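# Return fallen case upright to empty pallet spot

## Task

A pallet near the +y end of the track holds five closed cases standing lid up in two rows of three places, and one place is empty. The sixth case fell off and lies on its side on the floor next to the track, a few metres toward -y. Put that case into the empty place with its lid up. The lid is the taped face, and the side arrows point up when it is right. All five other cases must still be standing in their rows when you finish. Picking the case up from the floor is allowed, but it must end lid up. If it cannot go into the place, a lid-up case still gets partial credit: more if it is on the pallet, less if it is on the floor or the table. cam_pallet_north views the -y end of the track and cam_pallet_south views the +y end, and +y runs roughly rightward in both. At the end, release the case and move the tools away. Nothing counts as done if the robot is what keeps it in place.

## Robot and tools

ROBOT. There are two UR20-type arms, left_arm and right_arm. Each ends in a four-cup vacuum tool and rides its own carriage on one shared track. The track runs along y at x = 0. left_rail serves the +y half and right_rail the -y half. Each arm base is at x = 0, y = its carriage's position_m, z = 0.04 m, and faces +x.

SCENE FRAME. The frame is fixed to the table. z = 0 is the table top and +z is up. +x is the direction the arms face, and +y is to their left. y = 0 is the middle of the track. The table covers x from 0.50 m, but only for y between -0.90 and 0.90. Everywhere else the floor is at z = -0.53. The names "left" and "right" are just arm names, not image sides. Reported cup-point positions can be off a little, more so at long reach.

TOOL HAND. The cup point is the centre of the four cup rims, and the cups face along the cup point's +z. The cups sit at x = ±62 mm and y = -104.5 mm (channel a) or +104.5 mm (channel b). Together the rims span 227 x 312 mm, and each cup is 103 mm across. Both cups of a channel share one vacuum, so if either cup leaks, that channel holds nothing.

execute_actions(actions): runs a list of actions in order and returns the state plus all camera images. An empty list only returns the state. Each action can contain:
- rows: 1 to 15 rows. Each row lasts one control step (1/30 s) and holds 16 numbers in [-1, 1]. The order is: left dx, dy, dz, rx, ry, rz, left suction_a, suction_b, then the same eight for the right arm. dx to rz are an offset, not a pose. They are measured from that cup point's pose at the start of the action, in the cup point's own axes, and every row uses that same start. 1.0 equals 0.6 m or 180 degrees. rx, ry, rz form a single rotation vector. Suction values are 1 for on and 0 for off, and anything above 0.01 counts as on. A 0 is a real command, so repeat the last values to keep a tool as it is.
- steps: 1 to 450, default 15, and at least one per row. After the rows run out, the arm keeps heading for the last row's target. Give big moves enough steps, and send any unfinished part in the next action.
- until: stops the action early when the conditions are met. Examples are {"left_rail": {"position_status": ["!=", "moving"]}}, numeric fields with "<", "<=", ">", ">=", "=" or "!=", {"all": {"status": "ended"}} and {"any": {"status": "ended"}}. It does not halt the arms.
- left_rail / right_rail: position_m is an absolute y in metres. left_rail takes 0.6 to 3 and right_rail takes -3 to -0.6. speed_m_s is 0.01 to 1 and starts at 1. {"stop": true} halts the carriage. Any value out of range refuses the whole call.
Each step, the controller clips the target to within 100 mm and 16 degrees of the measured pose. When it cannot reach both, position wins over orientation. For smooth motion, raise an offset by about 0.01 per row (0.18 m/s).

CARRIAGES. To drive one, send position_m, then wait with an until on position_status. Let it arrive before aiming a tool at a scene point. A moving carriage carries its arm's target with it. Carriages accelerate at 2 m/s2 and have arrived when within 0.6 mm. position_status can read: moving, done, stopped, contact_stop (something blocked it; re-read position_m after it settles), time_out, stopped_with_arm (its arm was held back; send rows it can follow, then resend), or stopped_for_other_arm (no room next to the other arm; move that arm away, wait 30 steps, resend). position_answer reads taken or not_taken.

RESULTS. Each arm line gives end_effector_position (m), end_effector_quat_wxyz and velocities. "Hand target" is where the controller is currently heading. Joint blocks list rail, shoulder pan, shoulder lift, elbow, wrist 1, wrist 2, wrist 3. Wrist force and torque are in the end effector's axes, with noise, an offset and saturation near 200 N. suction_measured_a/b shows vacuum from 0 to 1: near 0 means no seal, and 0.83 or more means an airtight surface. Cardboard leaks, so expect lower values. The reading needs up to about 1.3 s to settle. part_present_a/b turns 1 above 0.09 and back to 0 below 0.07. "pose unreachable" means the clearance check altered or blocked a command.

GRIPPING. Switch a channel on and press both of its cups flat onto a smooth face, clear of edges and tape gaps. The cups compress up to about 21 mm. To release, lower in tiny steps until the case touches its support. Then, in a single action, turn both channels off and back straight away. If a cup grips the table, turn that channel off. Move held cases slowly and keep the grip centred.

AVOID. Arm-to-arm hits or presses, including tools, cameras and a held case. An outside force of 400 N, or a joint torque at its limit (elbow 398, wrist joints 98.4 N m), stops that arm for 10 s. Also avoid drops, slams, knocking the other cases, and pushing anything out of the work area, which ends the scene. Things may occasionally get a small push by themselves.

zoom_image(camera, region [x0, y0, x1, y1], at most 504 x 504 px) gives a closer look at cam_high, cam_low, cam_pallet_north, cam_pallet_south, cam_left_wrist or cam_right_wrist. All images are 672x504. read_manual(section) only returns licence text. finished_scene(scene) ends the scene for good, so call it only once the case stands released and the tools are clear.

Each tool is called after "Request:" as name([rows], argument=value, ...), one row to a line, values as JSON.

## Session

Request:
execute_actions(actions=[])

Scene clock: 0.00 s.
left_arm: end_effector_position=(+0.8501, +2.6374, +0.4395) suction_measured_a=0.00 part_present_a=0 suction_measured_b=0.00 part_present_b=0 end_effector_quat_wxyz=(-0.000, +0.001, +1.000, +0.000) end_effector_velocity=(+0.000, -0.000, -0.000) end_effector_angular_velocity=(+0.000, +0.000, -0.000) | right_arm: end_effector_position=(+0.8503, -1.8128, +0.4399) suction_measured_a=0.00 part_present_a=0 suction_measured_b=0.00 part_present_b=0 end_effector_quat_wxyz=(+0.000, +0.001, +1.000, +0.001) end_effector_velocity=(+0.000, -0.000, -0.000) end_effector_angular_velocity=(+0.000, +0.000, -0.000)
Joint positions: left_arm=[ 2.638 -0.24  -1.497  2.092 -2.164 -1.57   1.332] | right_arm=[-1.813 -0.239 -1.498  2.092 -2.166 -1.569  1.333]
Joint velocities: left_arm=[ 0. -0.  0. -0.  0. -0.  0.] | right_arm=[ 0. -0.  0. -0.  0.  0. -0.]
Wrist force (N, on the end effector, along its own x y z axes, offset not removed): no reading
Wrist torque (N m, same axes, about the end effector's origin, offset not removed): no reading
Hand target (left_arm): +0.850, +2.637, +0.439; -0.000, +0.001, +1.000, +0.000
Hand target (right_arm): +0.850, -1.813, +0.440; +0.000, +0.001, +1.000, +0.001
left_rail: position_m=2.638 position_m_goal=2.638 speed_m_s=1.00 position_status=done position_answer=taken refusals=0
right_rail: position_m=-1.813 position_m_goal=-1.813 speed_m_s=1.00 position_status=done position_answer=taken refusals=0
camera_calibration (this result's frames):
cam_left_wrist: T_world_to_cam=[[0.018808, -0.999728, -0.0138076, 2.62853], [-0.869193, -0.0231741, 0.49393, 0.613757], [-0.494115, 0.00271164, -0.869392, 0.88732], [0, 0, 0, 1]] pos_world=[0.922474, 2.63963, 0.50457]
cam_right_wrist: T_world_to_cam=[[-0.00372611, -0.998779, -0.0492573, -1.77904], [-0.880877, -0.020037, 0.47292, 0.52586], [-0.47333, 0.0451518, -0.879727, 0.977218], [0, 0, 0, 1]] pos_world=[0.919136, -1.81045, 0.523365]

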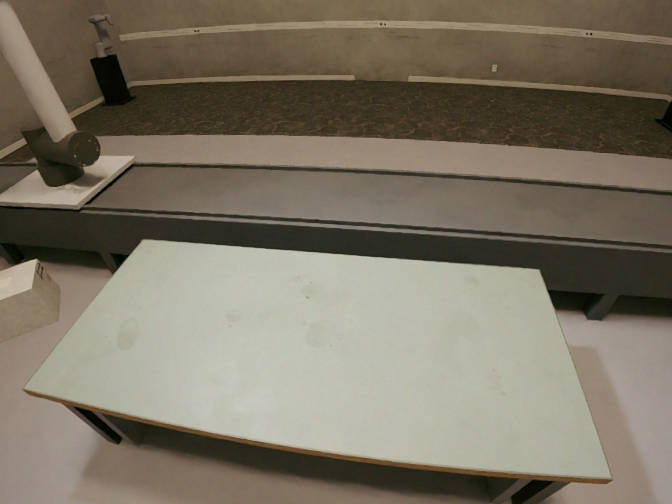

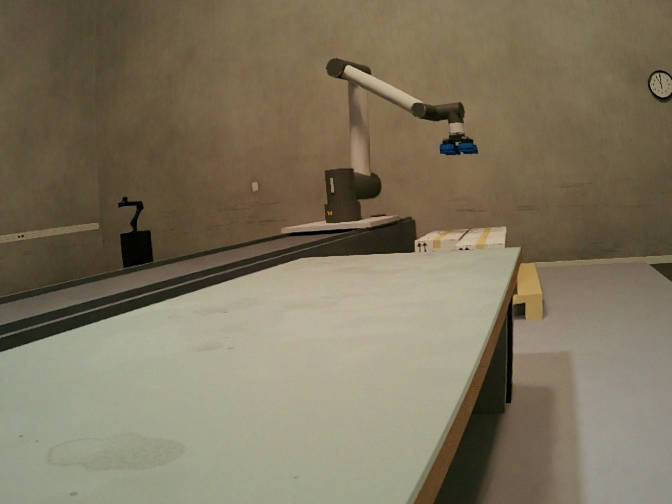

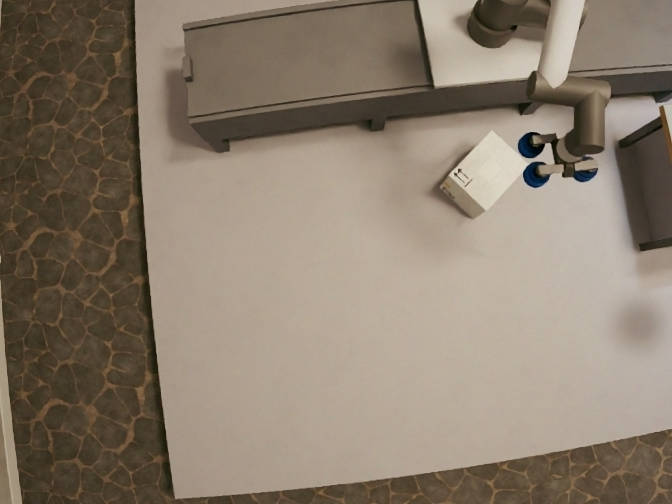

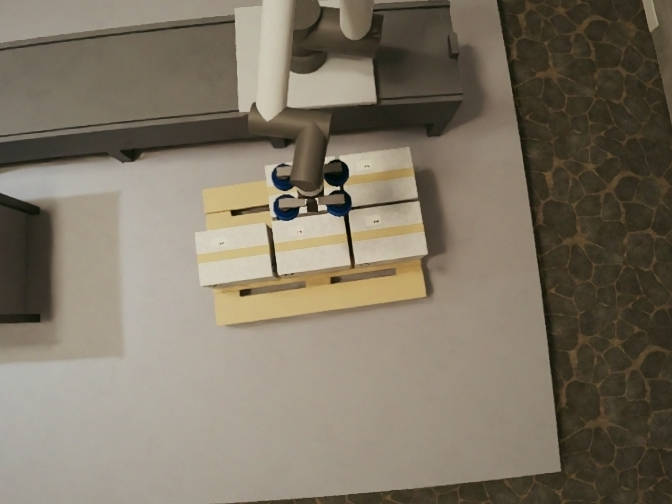

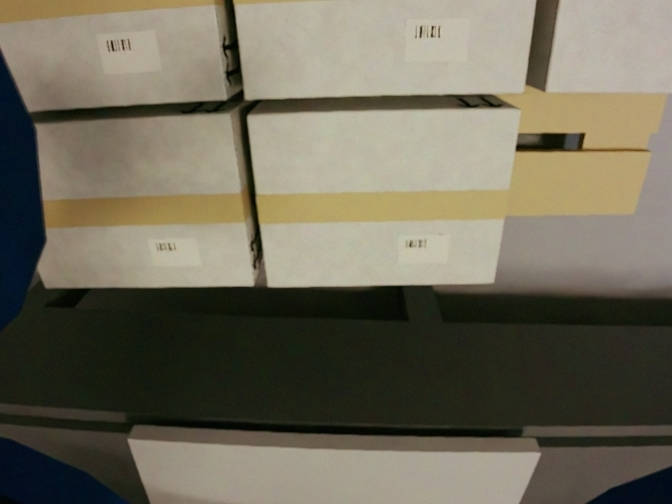

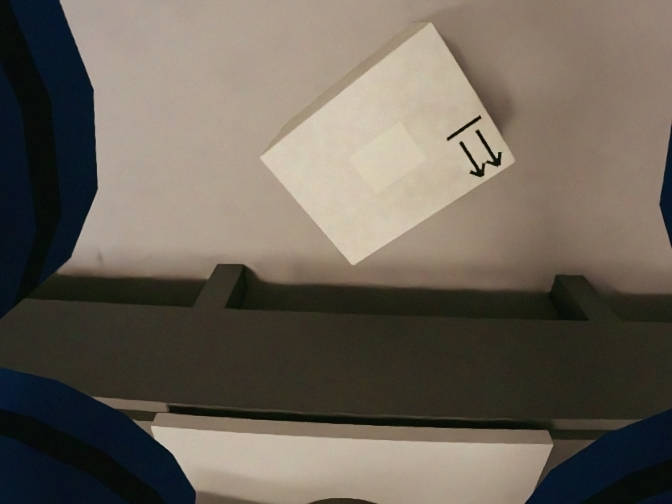

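Request:
execute_actions([
  {"left_rail":{"position_m":1.7},"rows":[[0,0,0,0,0,0,0,0,0.25,-0.09,0.8,0,0,-0.235,0,0]],"steps":40},
])

Scene clock: 1.67 s.
left_arm: end_effector_position=(+0.8501, +1.7162, +0.4395) suction_measured_a=0.00 part_present_a=0 suction_measured_b=0.00 part_present_b=0 end_effector_quat_wxyz=(-0.000, +0.001, +1.000, +0.000) end_effector_velocity=(-0.000, -0.264, +0.000) end_effector_angular_velocity=(+0.000, -0.000, -0.000) | right_arm: end_effector_position=(+0.7002, -1.8667, -0.0398) suction_measured_a=0.00 part_present_a=0 suction_measured_b=0.00 part_present_b=0 end_effector_quat_wxyz=(+0.001, -0.360, +0.933, +0.000) end_effector_velocity=(+0.000, -0.000, -0.002) end_effector_angular_velocity=(-0.000, -0.002, +0.000)
Joint positions: left_arm=[ 1.717 -0.24  -1.497  2.092 -2.164 -1.57   1.332] | right_arm=[-1.813 -0.368 -0.949  2.504 -3.127 -1.569  0.466]
Joint velocities: left_arm=[-0.264 -0.    -0.    -0.     0.     0.    -0.   ] | right_arm=[ 0.    -0.     0.004  0.    -0.006  0.    -0.001]
Wrist force (N, on the end effector, along its own x y z axes, offset not removed): left_arm=[-2.6 -7.3 3.3] | right_arm=[-5.8 -2.9 2.1]
Wrist torque (N m, same axes, about the end effector's origin, offset not removed): left_arm=[0.13 0.30 -0.04] | right_arm=[-0.62 1.17 0.53]
Hand target (left_arm): +0.850, +1.707, +0.439; -0.000, +0.001, +1.000, +0.000
Hand target (right_arm): +0.700, -1.867, -0.040; +0.001, -0.360, +0.933, +0.000
Off the commanded pose (left_arm): 0.000 m, 0 deg.
Off the commanded pose (right_arm): 0.001 m, 0 deg.
left_rail: position_m=1.717 position_m_goal=1.700 speed_m_s=1.00 position_status=moving position_answer=taken refusals=0
right_rail: position_m=-1.813 position_m_goal=-1.813 speed_m_s=1.00 position_status=done position_answer=taken refusals=0
camera_calibration (this result's frames):
cam_left_wrist: T_world_to_cam=[[0.0188081, -0.999728, -0.0138075, 1.70764], [-0.869193, -0.0231741, 0.493929, 0.592411], [-0.494115, 0.00271151, -0.869392, 0.889818], [0, 0, 0, 1]] pos_world=[0.922474, 1.71849, 0.50457]
cam_right_wrist: T_world_to_cam=[[0.669491, -0.74126, -0.0481211, -1.84766], [-0.638608, -0.607447, 0.472427, -0.646738], [-0.379422, -0.285555, -0.880055, -0.196536], [0, 0, 0, 1]] pos_world=[0.749407, -1.81857, 0.0436624]

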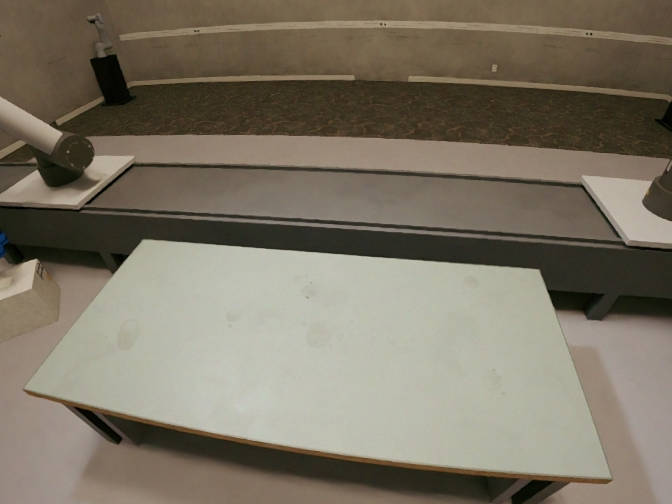

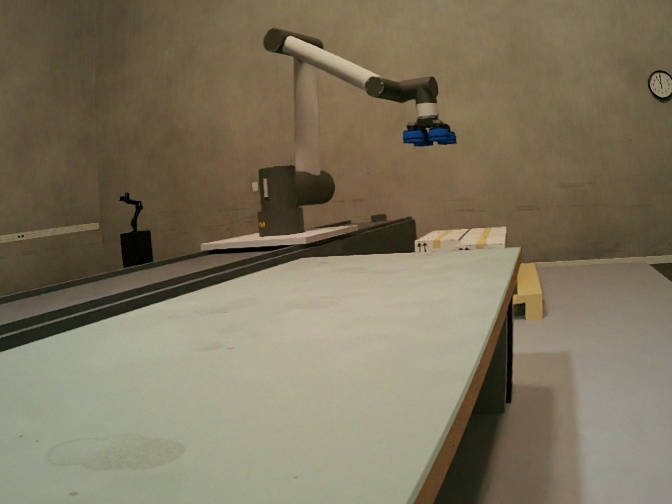

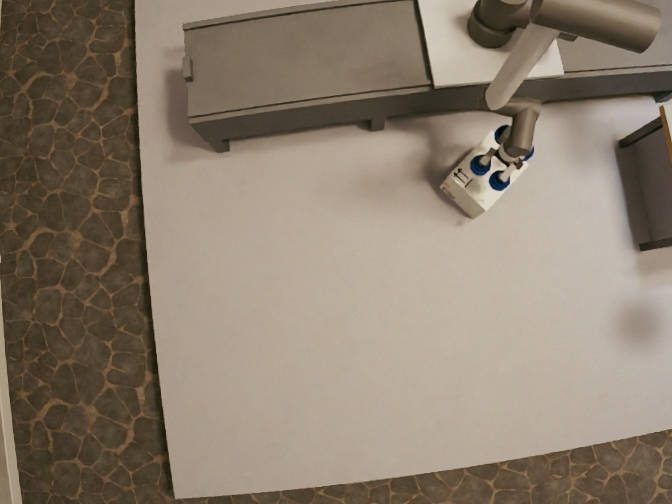

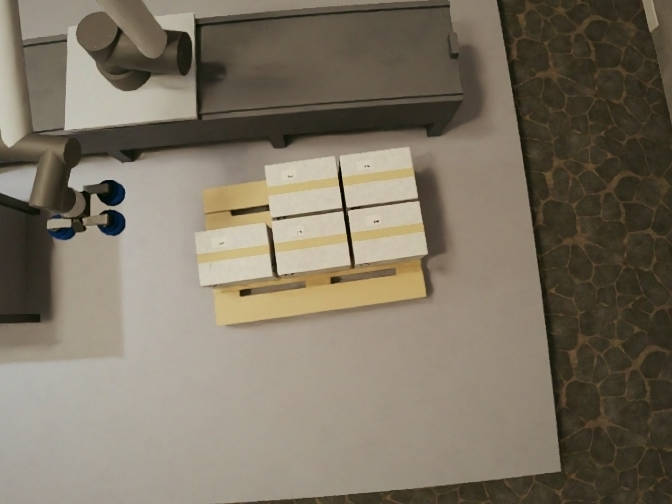

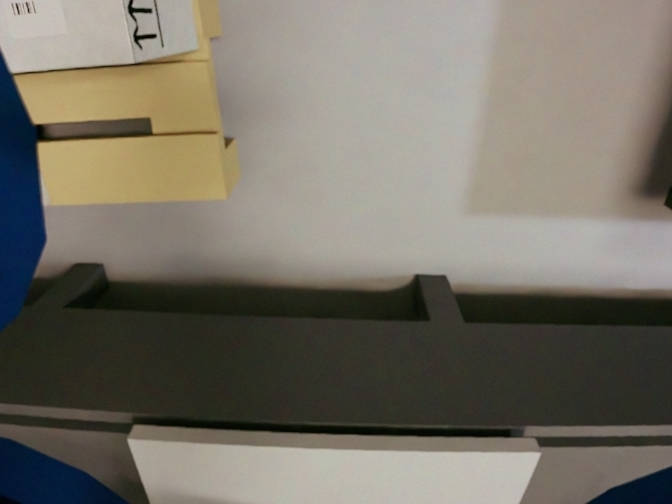

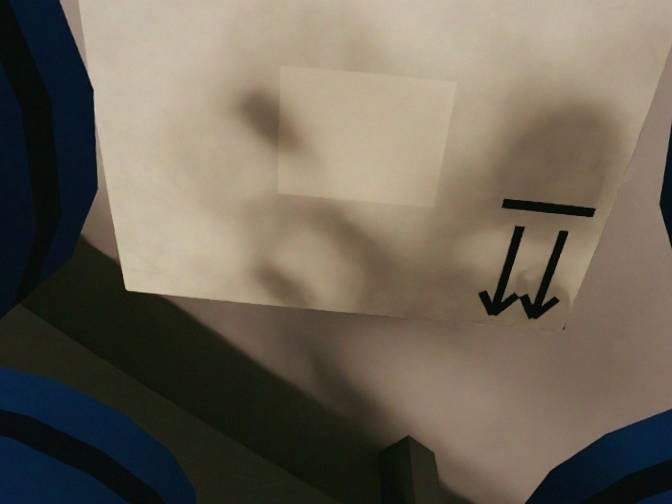

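Request:
execute_actions([
  {"rows":[[0,0,0,0,0,0,0,0,0.008,0,0.3,0,0,0.02,1,1]],"steps":22},
  {"rows":[[0,0,0,0,0,0,0,0,0,0,0.066,0,0,0,1,1]],"steps":28},
])

Scene clock: 3.70 s.
left_arm: end_effector_position=(+0.8501, +1.6992, +0.4395) suction_measured_a=0.00 part_present_a=0 suction_measured_b=0.00 part_present_b=0 end_effector_quat_wxyz=(-0.000, +0.001, +1.000, +0.000) end_effector_velocity=(+0.000, -0.000, -0.000) end_effector_angular_velocity=(+0.000, +0.000, +0.000) | right_arm: end_effector_position=(+0.6965, -1.8699, -0.2590) suction_measured_a=0.98 part_present_a=1 suction_measured_b=0.98 part_present_b=1 end_effector_quat_wxyz=(+0.001, -0.330, +0.944, +0.000) end_effector_velocity=(-0.000, +0.000, -0.000) end_effector_angular_velocity=(+0.000, +0.000, -0.000)
Joint positions: left_arm=[ 1.7   -0.24  -1.497  2.092 -2.164 -1.57   1.332] | right_arm=[-1.813 -0.375 -0.542  2.432 -3.461 -1.569  0.523]
Joint velocities: left_arm=[ 0. -0.  0. -0.  0. -0. -0.] | right_arm=[ 0.  0.  0. -0. -0. -0.  0.]
Wrist force (N, on the end effector, along its own x y z axes, offset not removed): left_arm=[1.4 0.1 3.5] | right_arm=[-5.1 -2.2 -35.2]
Wrist torque (N m, same axes, about the end effector's origin, offset not removed): left_arm=[0.89 -0.35 -0.14] | right_arm=[1.82 1.40 0.60]
Hand target (left_arm): +0.850, +1.699, +0.439; -0.000, +0.001, +1.000, +0.000
Hand target (right_arm): +0.697, -1.870, -0.259; +0.001, -0.330, +0.944, +0.000
Off the commanded pose (left_arm): 0.000 m, 0 deg.
Off the commanded pose (right_arm): 0.000 m, 0 deg.
left_rail: position_m=1.700 position_m_goal=1.700 speed_m_s=1.00 position_status=done position_answer=taken refusals=0
right_rail: position_m=-1.813 position_m_goal=-1.813 speed_m_s=1.00 position_status=done position_answer=taken refusals=0
camera_calibration (this result's frames):
cam_left_wrist: T_world_to_cam=[[0.0188079, -0.999728, -0.0138075, 1.69059], [-0.869193, -0.023174, 0.493929, 0.592016], [-0.494115, 0.0027116, -0.869392, 0.889864], [0, 0, 0, 1]] pos_world=[0.922475, 1.70143, 0.50457]
cam_right_wrist: T_world_to_cam=[[0.621559, -0.781878, -0.048283, -1.90074], [-0.675451, -0.566132, 0.472505, -0.444597], [-0.396776, -0.261077, -0.880005, -0.33387], [0, 0, 0, 1]] pos_world=[0.748647, -1.82501, -0.175507]

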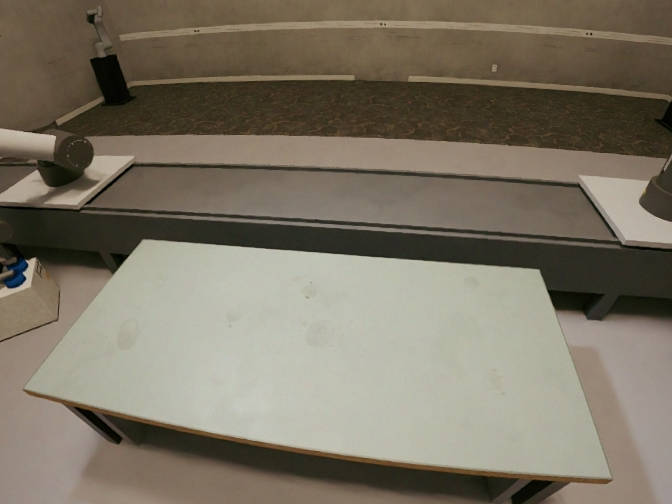

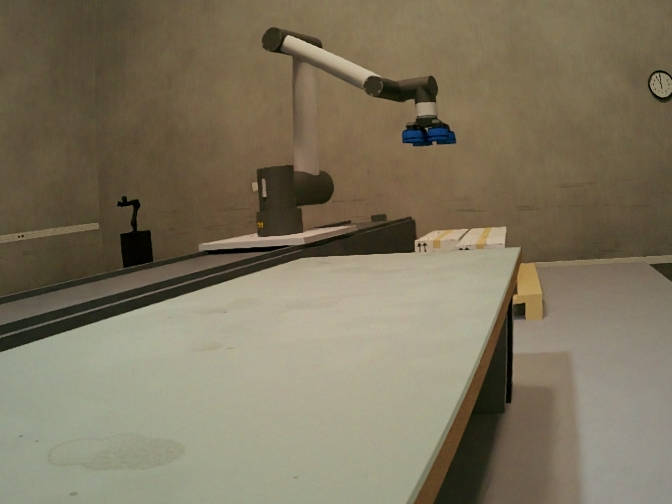

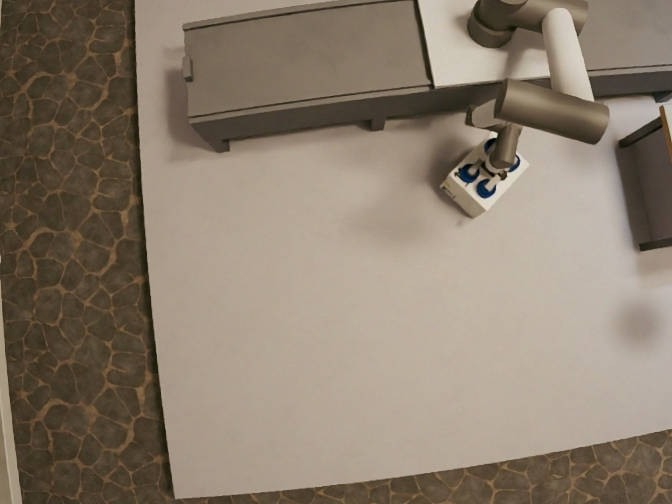

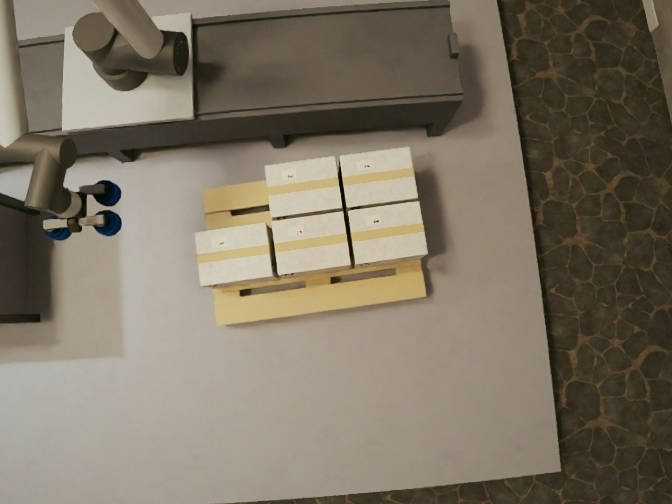

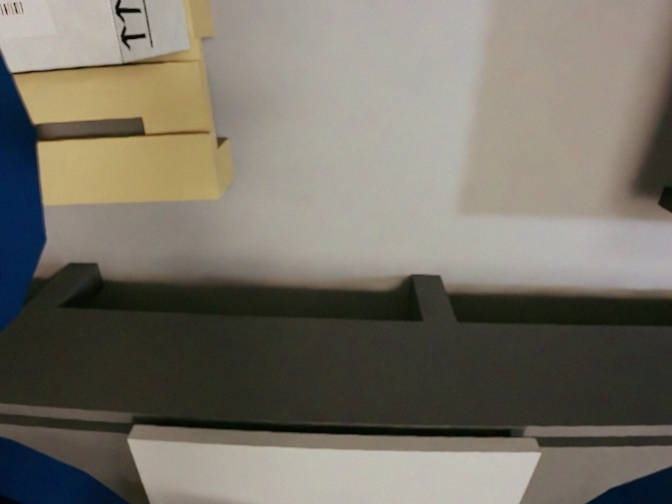

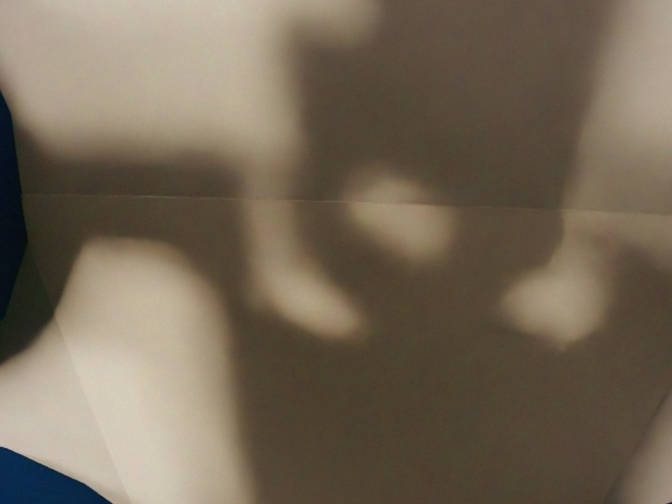

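Request:
execute_actions([
  {"rows":[[0,0,0,0,0,0,0,0,0,0,-0.02,0,0,0,1,1],[0,0,0,0,0,0,0,0,0,0,-0.04,0,0,0,1,1],[0,0,0,0,0,0,0,0,0,0,-0.06,0,0,0,1,1],[0,0,0,0,0,0,0,0,0,0,-0.09,0,0,0,1,1],[0,0,0,0,0,0,0,0,0,0,-0.12,0,0,0,1,1],[0,0,0,0,0,0,0,0,-0.22,-0.175,-0.9,0,0,0.2145,1,1]],"steps":45},
  {"rows":[[0,0,0,0,0,0,0,0,0,0,0,0,0.01,0,1,1],[0,0,0,0,0,0,0,0,0,0,0,0,0.02,0,1,1],[0,0,0,0,0,0,0,0,0,0,0,0,0.03,0,1,1],[0,0,0,0,0,0,0,0,0,0,0,0,0.045,0,1,1],[0,0,0,0,0,0,0,0,0,0,0,0,0.06,0,1,1],[0,0,0,0,0,0,0,0,0,0,0,0,0.5,0,1,1]],"steps":35},
  {"right_rail":{"position_m":-0.6},"steps":35},
  {"rows":[[0,0,0,0,0,0,0,0,-0.18,0.595,0,0,0,0,1,1]],"steps":35},
])

Scene clock: 9.37 s.
left_arm: end_effector_position=(+0.8501, +1.6992, +0.4395) suction_measured_a=0.00 part_present_a=0 suction_measured_b=0.00 part_present_b=0 end_effector_quat_wxyz=(-0.000, +0.001, +1.000, +0.000) end_effector_velocity=(-0.000, +0.000, +0.000) end_effector_angular_velocity=(-0.000, -0.000, +0.000) | right_arm: end_effector_position=(+0.8648, -0.2997, +0.1723) suction_measured_a=0.98 part_present_a=1 suction_measured_b=0.98 part_present_b=1 end_effector_quat_wxyz=(+0.707, -0.001, -0.707, +0.000) end_effector_velocity=(+0.000, +0.001, -0.000) end_effector_angular_velocity=(+0.000, +0.000, +0.000)
Joint positions: left_arm=[ 1.7   -0.24  -1.497  2.092 -2.164 -1.57   1.332] | right_arm=[-0.6    0.085 -0.713  1.485 -0.772 -1.485  1.572]
Joint velocities: left_arm=[ 0.  0. -0.  0. -0.  0.  0.] | right_arm=[ 0.     0.001  0.    -0.001  0.     0.001 -0.   ]
Wrist force (N, on the end effector, along its own x y z axes, offset not removed): left_arm=[1.7 3.8 -0.9] | right_arm=[37.1 -2.4 2.4]
Wrist torque (N m, same axes, about the end effector's origin, offset not removed): left_arm=[1.45 -0.43 -0.06] | right_arm=[-0.09 6.20 2.53]
Hand target (left_arm): +0.850, +1.699, +0.439; -0.000, +0.001, +1.000, +0.000
Hand target (right_arm): +0.865, -0.300, +0.172; +0.707, -0.001, -0.707, +0.000
Off the commanded pose (left_arm): 0.000 m, 0 deg.
Off the commanded pose (right_arm): 0.001 m, 0 deg.
left_rail: position_m=1.700 position_m_goal=1.700 speed_m_s=1.00 position_status=done position_answer=taken refusals=0
right_rail: position_m=-0.600 position_m_goal=-0.600 speed_m_s=1.00 position_status=done position_answer=taken refusals=0
camera_calibration (this result's frames):
cam_left_wrist: T_world_to_cam=[[0.0188078, -0.999728, -0.0138073, 1.69059], [-0.869193, -0.0231738, 0.493929, 0.592015], [-0.494115, 0.00271146, -0.869392, 0.889864], [0, 0, 0, 1]] pos_world=[0.922474, 1.70143, 0.50457]
cam_right_wrist: T_world_to_cam=[[-0.0487829, -0.998805, 0.00290015, -0.250966], [0.473373, -0.0205631, 0.880622, -0.546071], [-0.87951, 0.0443321, 0.473811, 0.798077], [0, 0, 0, 1]] pos_world=[0.94817, -0.297276, 0.103472]

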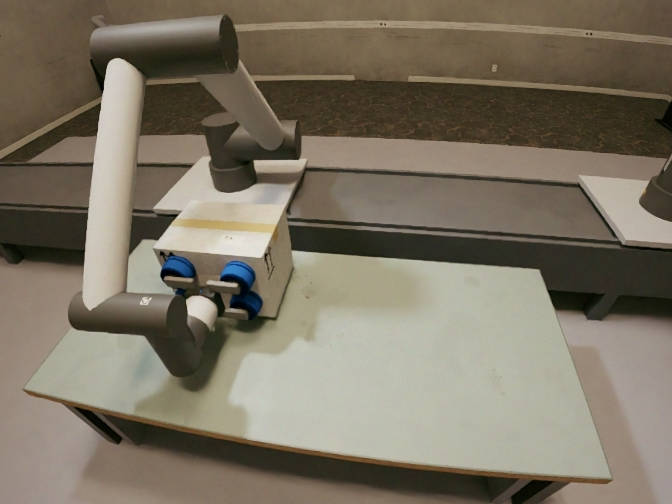

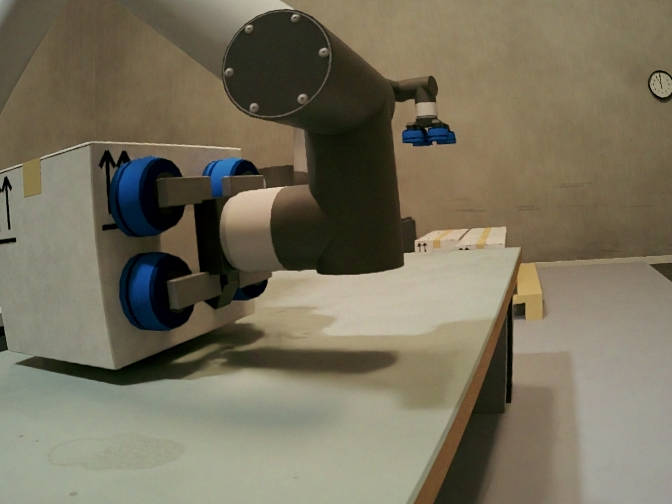

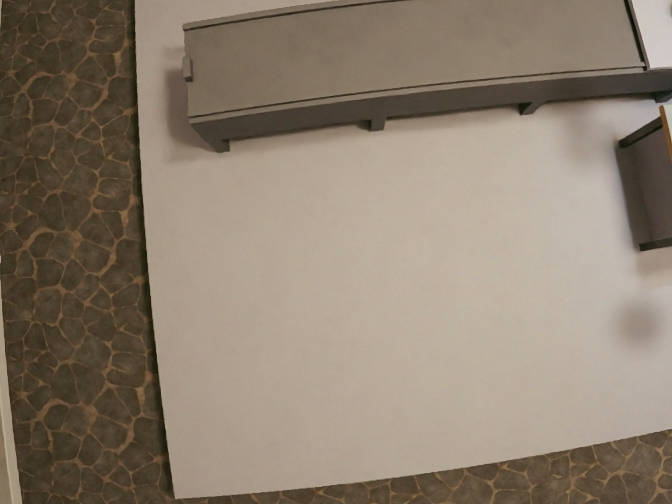

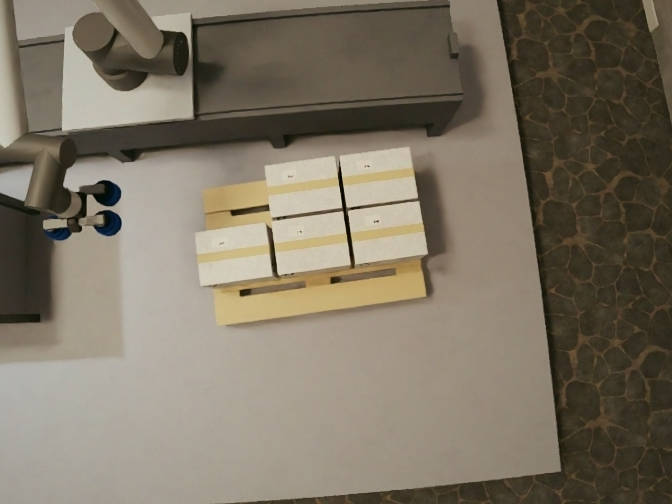

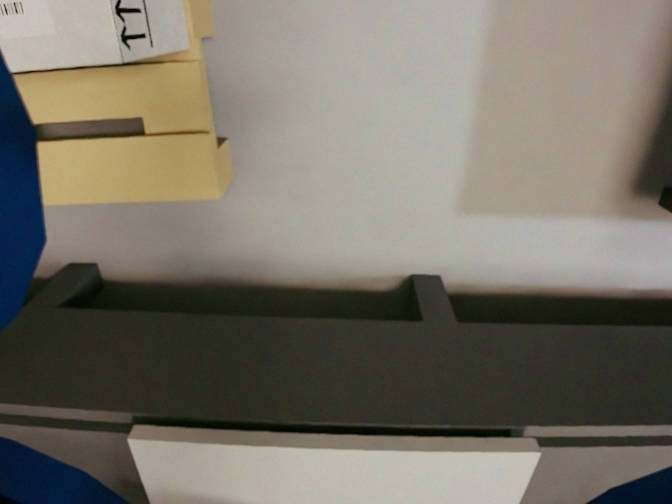

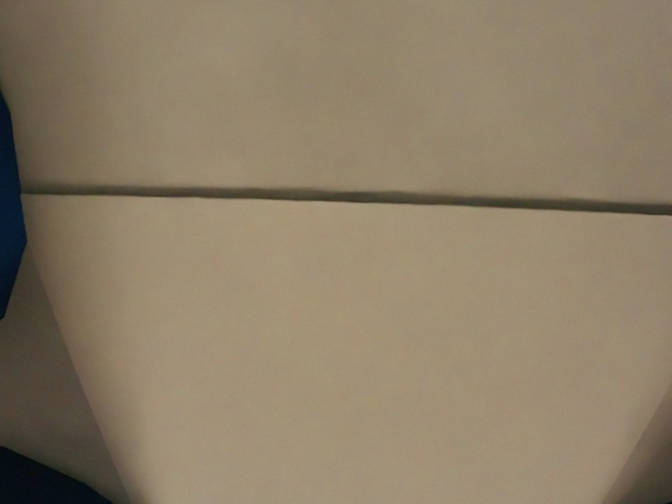

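Request:
execute_actions([
  {"rows":[[0,0,0,0,0,0,0,0,-0.014,0,0,0,0,0,1,1]],"steps":10},
])

Request:
zoom_image(camera="cam_low", region=[0,280,300,420])

Scene clock: 9.90 s.
left_arm: end_effector_position=(+0.8501, +1.6992, +0.4395) suction_measured_a=0.00 part_present_a=0 suction_measured_b=0.00 part_present_b=0 end_effector_quat_wxyz=(-0.000, +0.001, +1.000, +0.000) end_effector_velocity=(-0.000, +0.000, +0.000) end_effector_angular_velocity=(-0.000, -0.000, +0.000) | right_arm: end_effector_position=(+0.8647, -0.2996, +0.1642) suction_measured_a=0.98 part_present_a=1 suction_measured_b=0.98 part_present_b=1 end_effector_quat_wxyz=(+0.707, -0.001, -0.707, +0.000) end_effector_velocity=(-0.000, -0.000, -0.004) end_effector_angular_velocity=(+0.000, -0.000, -0.000)
Joint positions: left_arm=[ 1.7   -0.24  -1.497  2.092 -2.164 -1.57   1.332] | right_arm=[-0.6    0.085 -0.706  1.485 -0.78  -1.485  1.572]
Joint velocities: left_arm=[ 0.  0. -0.  0. -0.  0.  0.] | right_arm=[ 0.    -0.     0.003  0.001 -0.003 -0.    -0.   ]
Wrist force (N, on the end effector, along its own x y z axes, offset not removed): left_arm=[-3.9 0.2 3.8] | right_arm=[35.5 -4.7 0.3]
Wrist torque (N m, same axes, about the end effector's origin, offset not removed): left_arm=[1.03 0.57 -0.11] | right_arm=[-0.54 6.25 2.40]
Hand target (left_arm): +0.850, +1.699, +0.439; -0.000, +0.001, +1.000, +0.000
Hand target (right_arm): +0.865, -0.300, +0.164; +0.707, -0.001, -0.707, +0.000
Off the commanded pose (left_arm): 0.000 m, 0 deg.
Off the commanded pose (right_arm): 0.000 m, 0 deg.
left_rail: position_m=1.700 position_m_goal=1.700 speed_m_s=1.00 position_status=done position_answer=taken refusals=0
right_rail: position_m=-0.600 position_m_goal=-0.600 speed_m_s=1.00 position_status=done position_answer=taken refusals=0
camera_calibration (this result's frames):
cam_left_wrist: T_world_to_cam=[[0.018808, -0.999728, -0.0138074, 1.69059], [-0.869193, -0.023174, 0.49393, 0.592015], [-0.494115, 0.00271149, -0.869392, 0.889864], [0, 0, 0, 1]] pos_world=[0.922475, 1.70143, 0.50457]
cam_right_wrist: T_world_to_cam=[[-0.048729, -0.998808, 0.00288445, -0.250894], [0.473379, -0.0205517, 0.880619, -0.53893], [-0.87951, 0.0442771, 0.473816, 0.801884], [0, 0, 0, 1]] pos_world=[0.948157, -0.297175, 0.0953711]

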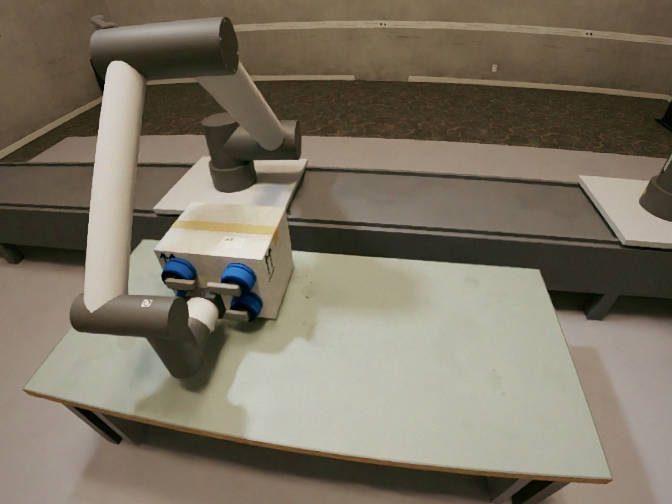

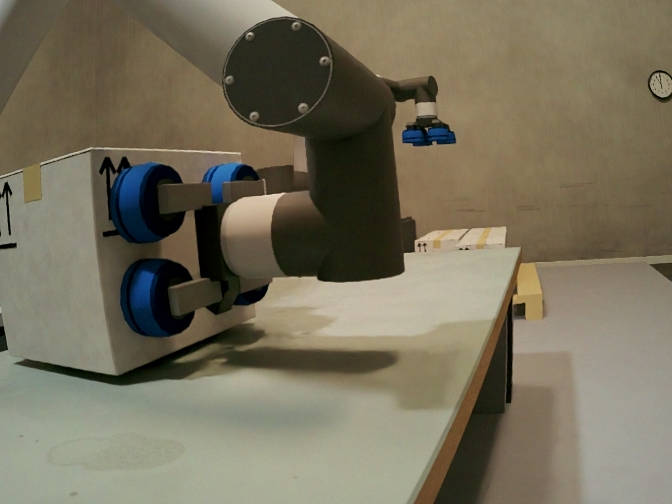

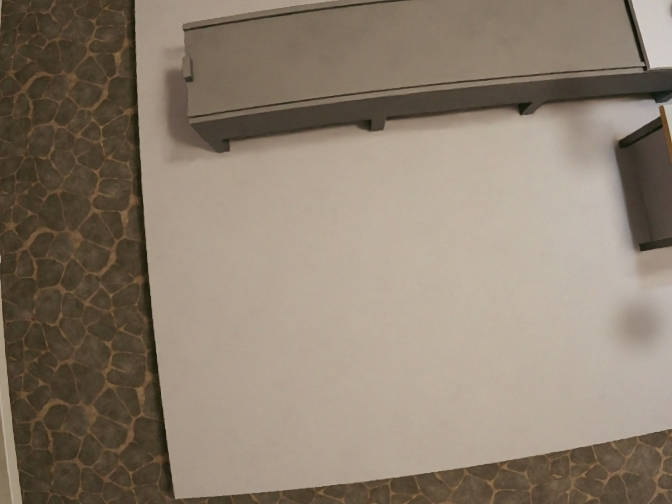

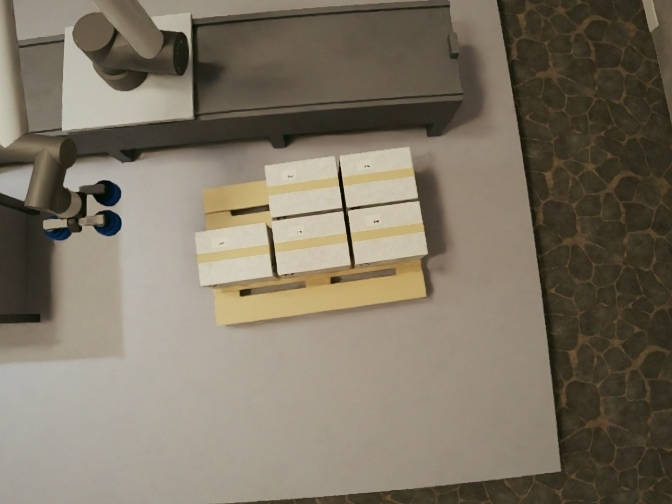

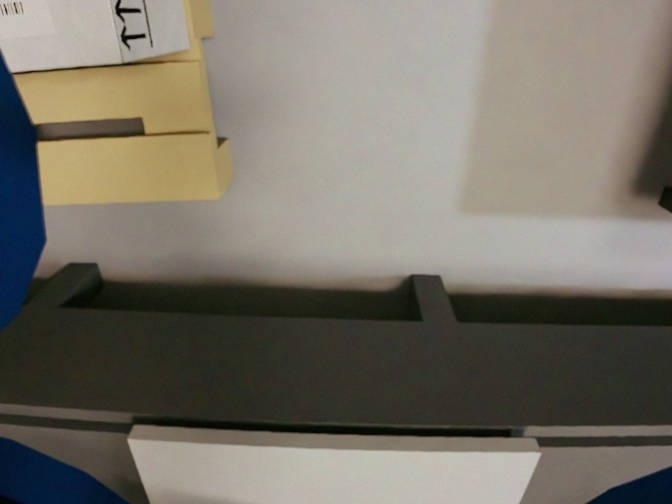

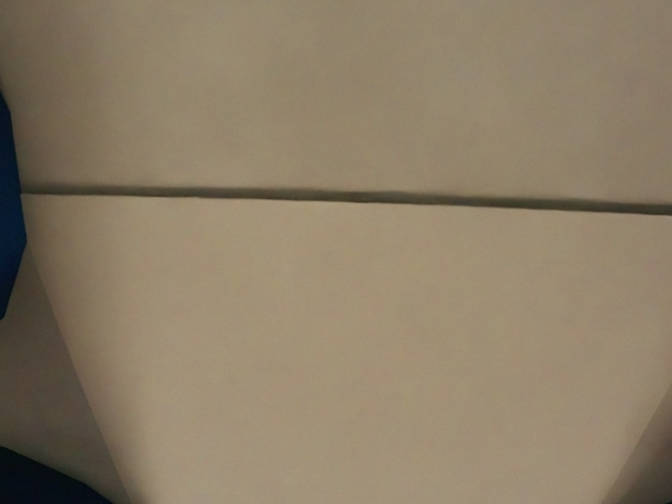

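Region (0, 280, 300, 420) of cam_low's 672x504 image, scaled by 1.680, with more detail than that image has; it fills the top 235 rows of this view, and the rest is white.

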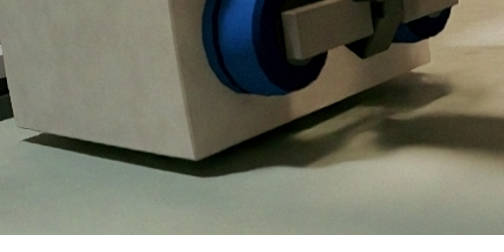

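Request:
execute_actions([
  {"rows":[[0,0,0,0,0,0,0,0,-0.008,0,0,0,0,0,1,1]],"steps":9},
  {"rows":[[0,0,0,0,0,0,0,0,0,0,-0.03,0,0,0,0,0]],"steps":10},
  {"rows":[[0,0,0,0,0,0,0,0,0,0,-0.1,0,0,0,0,0]],"steps":14},
  {"right_rail":{"position_m":-2.3},"steps":15},
  {"left_rail":{"position_m":0.6},"rows":[[0.17,-0.75,-0.1,0,0,0,0,0,0,0,0,0,0,0,0,0]],"steps":40},
  {"rows":[[0,-0.77,0,0,0,0,0,0,0,0,0,0,0,0,0,0]],"steps":35},
])

Scene clock: 14.40 s.
left_arm: end_effector_position=(+0.7470, -0.3126, +0.4992) suction_measured_a=0.00 part_present_a=0 suction_measured_b=0.00 part_present_b=0 end_effector_quat_wxyz=(+0.000, +0.001, +1.000, +0.001) end_effector_velocity=(+0.001, -0.003, +0.001) end_effector_angular_velocity=(+0.000, +0.000, +0.000) | right_arm: end_effector_position=(+0.9420, -1.9998, +0.1595) suction_measured_a=0.00 part_present_a=0 suction_measured_b=0.00 part_present_b=0 end_effector_quat_wxyz=(+0.707, -0.001, -0.707, +0.000) end_effector_velocity=(+0.000, -0.000, +0.000) end_effector_angular_velocity=(+0.000, -0.000, -0.000)
Joint positions: left_arm=[ 0.6   -1.056 -1.175  1.576 -1.97  -1.57   0.516] | right_arm=[-2.3    0.08  -0.637  1.337 -0.701 -1.49   1.572]
Joint velocities: left_arm=[ 0.    -0.001  0.003 -0.006  0.003 -0.    -0.001] | right_arm=[ 0. -0. -0.  0. -0.  0. -0.]
Wrist force (N, on the end effector, along its own x y z axes, offset not removed): left_arm=[-4.8 3.6 4.2] | right_arm=[-6.1 -2.8 5.4]
Wrist torque (N m, same axes, about the end effector's origin, offset not removed): left_arm=[1.42 0.55 0.03] | right_arm=[-0.50 1.26 0.51]
Hand target (left_arm): +0.747, -0.313, +0.499; +0.000, +0.001, +1.000, +0.001
Hand target (right_arm): +0.942, -2.000, +0.159; +0.707, -0.001, -0.707, -0.000
Off the commanded pose (left_arm): 0.000 m, 0 deg.
Off the commanded pose (right_arm): 0.000 m, 0 deg.
left_rail: position_m=0.600 position_m_goal=0.600 speed_m_s=1.00 position_status=done position_answer=taken refusals=0
right_rail: position_m=-2.300 position_m_goal=-2.300 speed_m_s=1.00 position_status=done position_answer=taken refusals=0
camera_calibration (this result's frames):
cam_left_wrist: T_world_to_cam=[[0.0188024, -0.999724, -0.0140651, -0.317728], [-0.869606, -0.023294, 0.493197, 0.426922], [-0.493388, 0.0029578, -0.869804, 0.896068], [0, 0, 0, 1]] pos_world=[0.819337, -0.310346, 0.564378]
cam_right_wrist: T_world_to_cam=[[-0.048697, -0.99881, 0.00273248, -1.94521], [0.473352, -0.0206691, 0.880631, -0.60649], [-0.879526, 0.0441775, 0.473795, 0.947174], [0, 0, 0, 1]] pos_world=[1.02542, -1.99727, 0.0906418]

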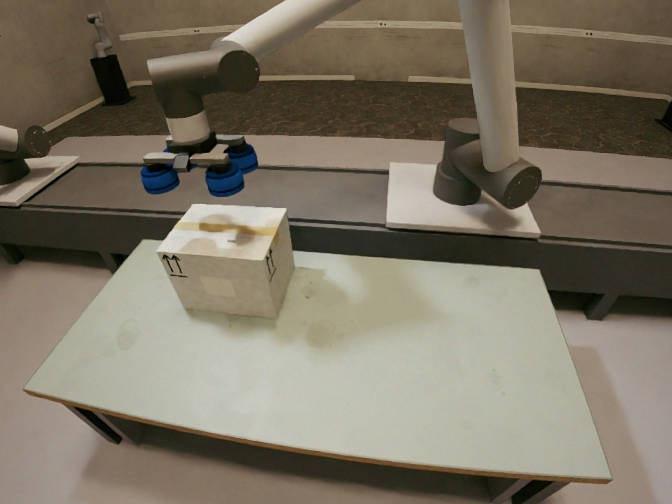

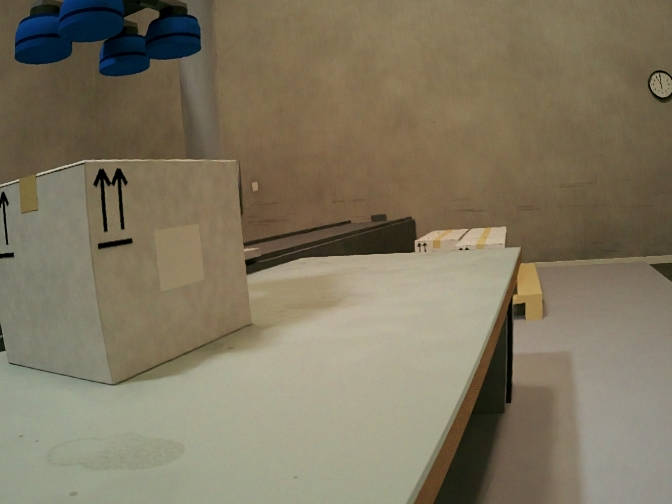

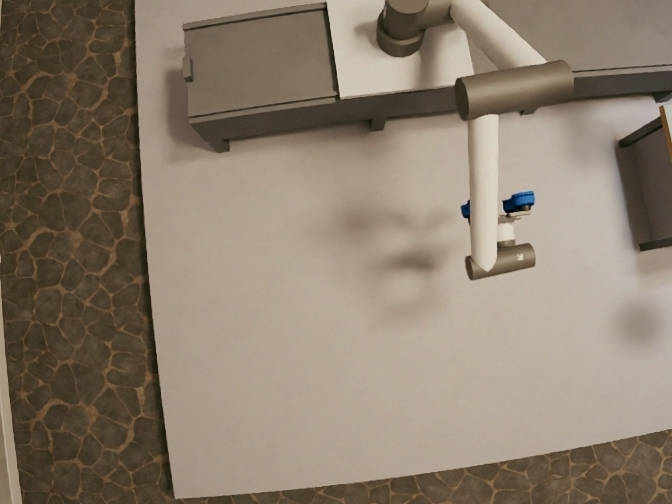

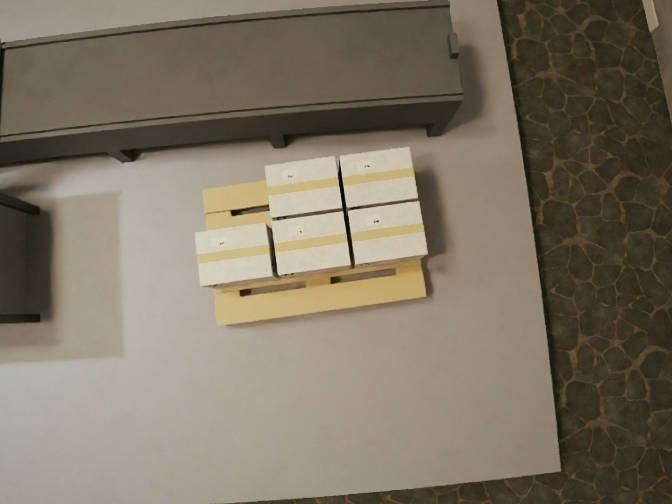

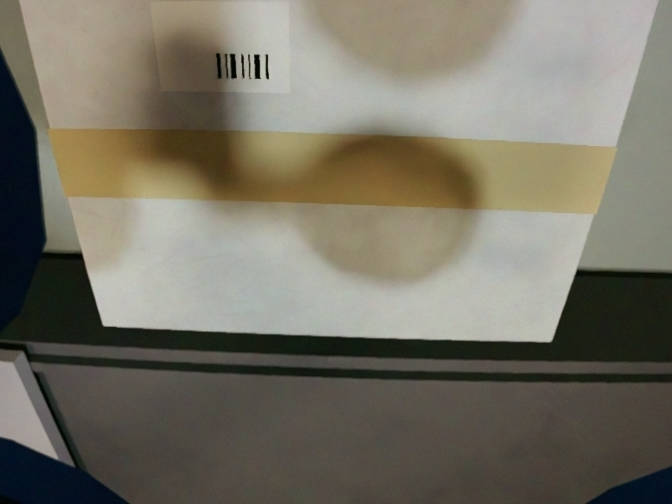

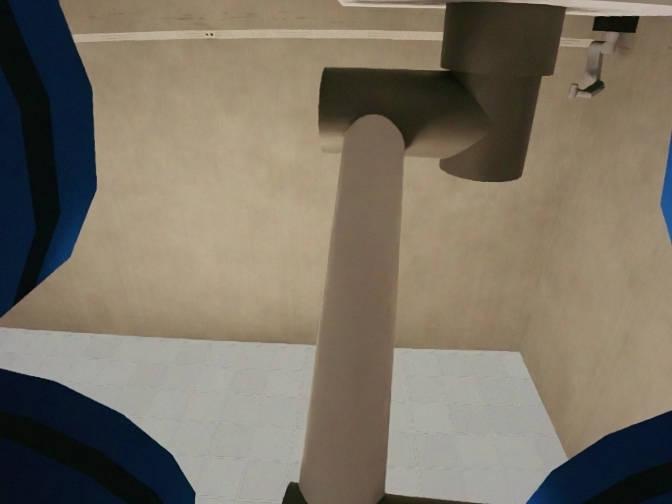

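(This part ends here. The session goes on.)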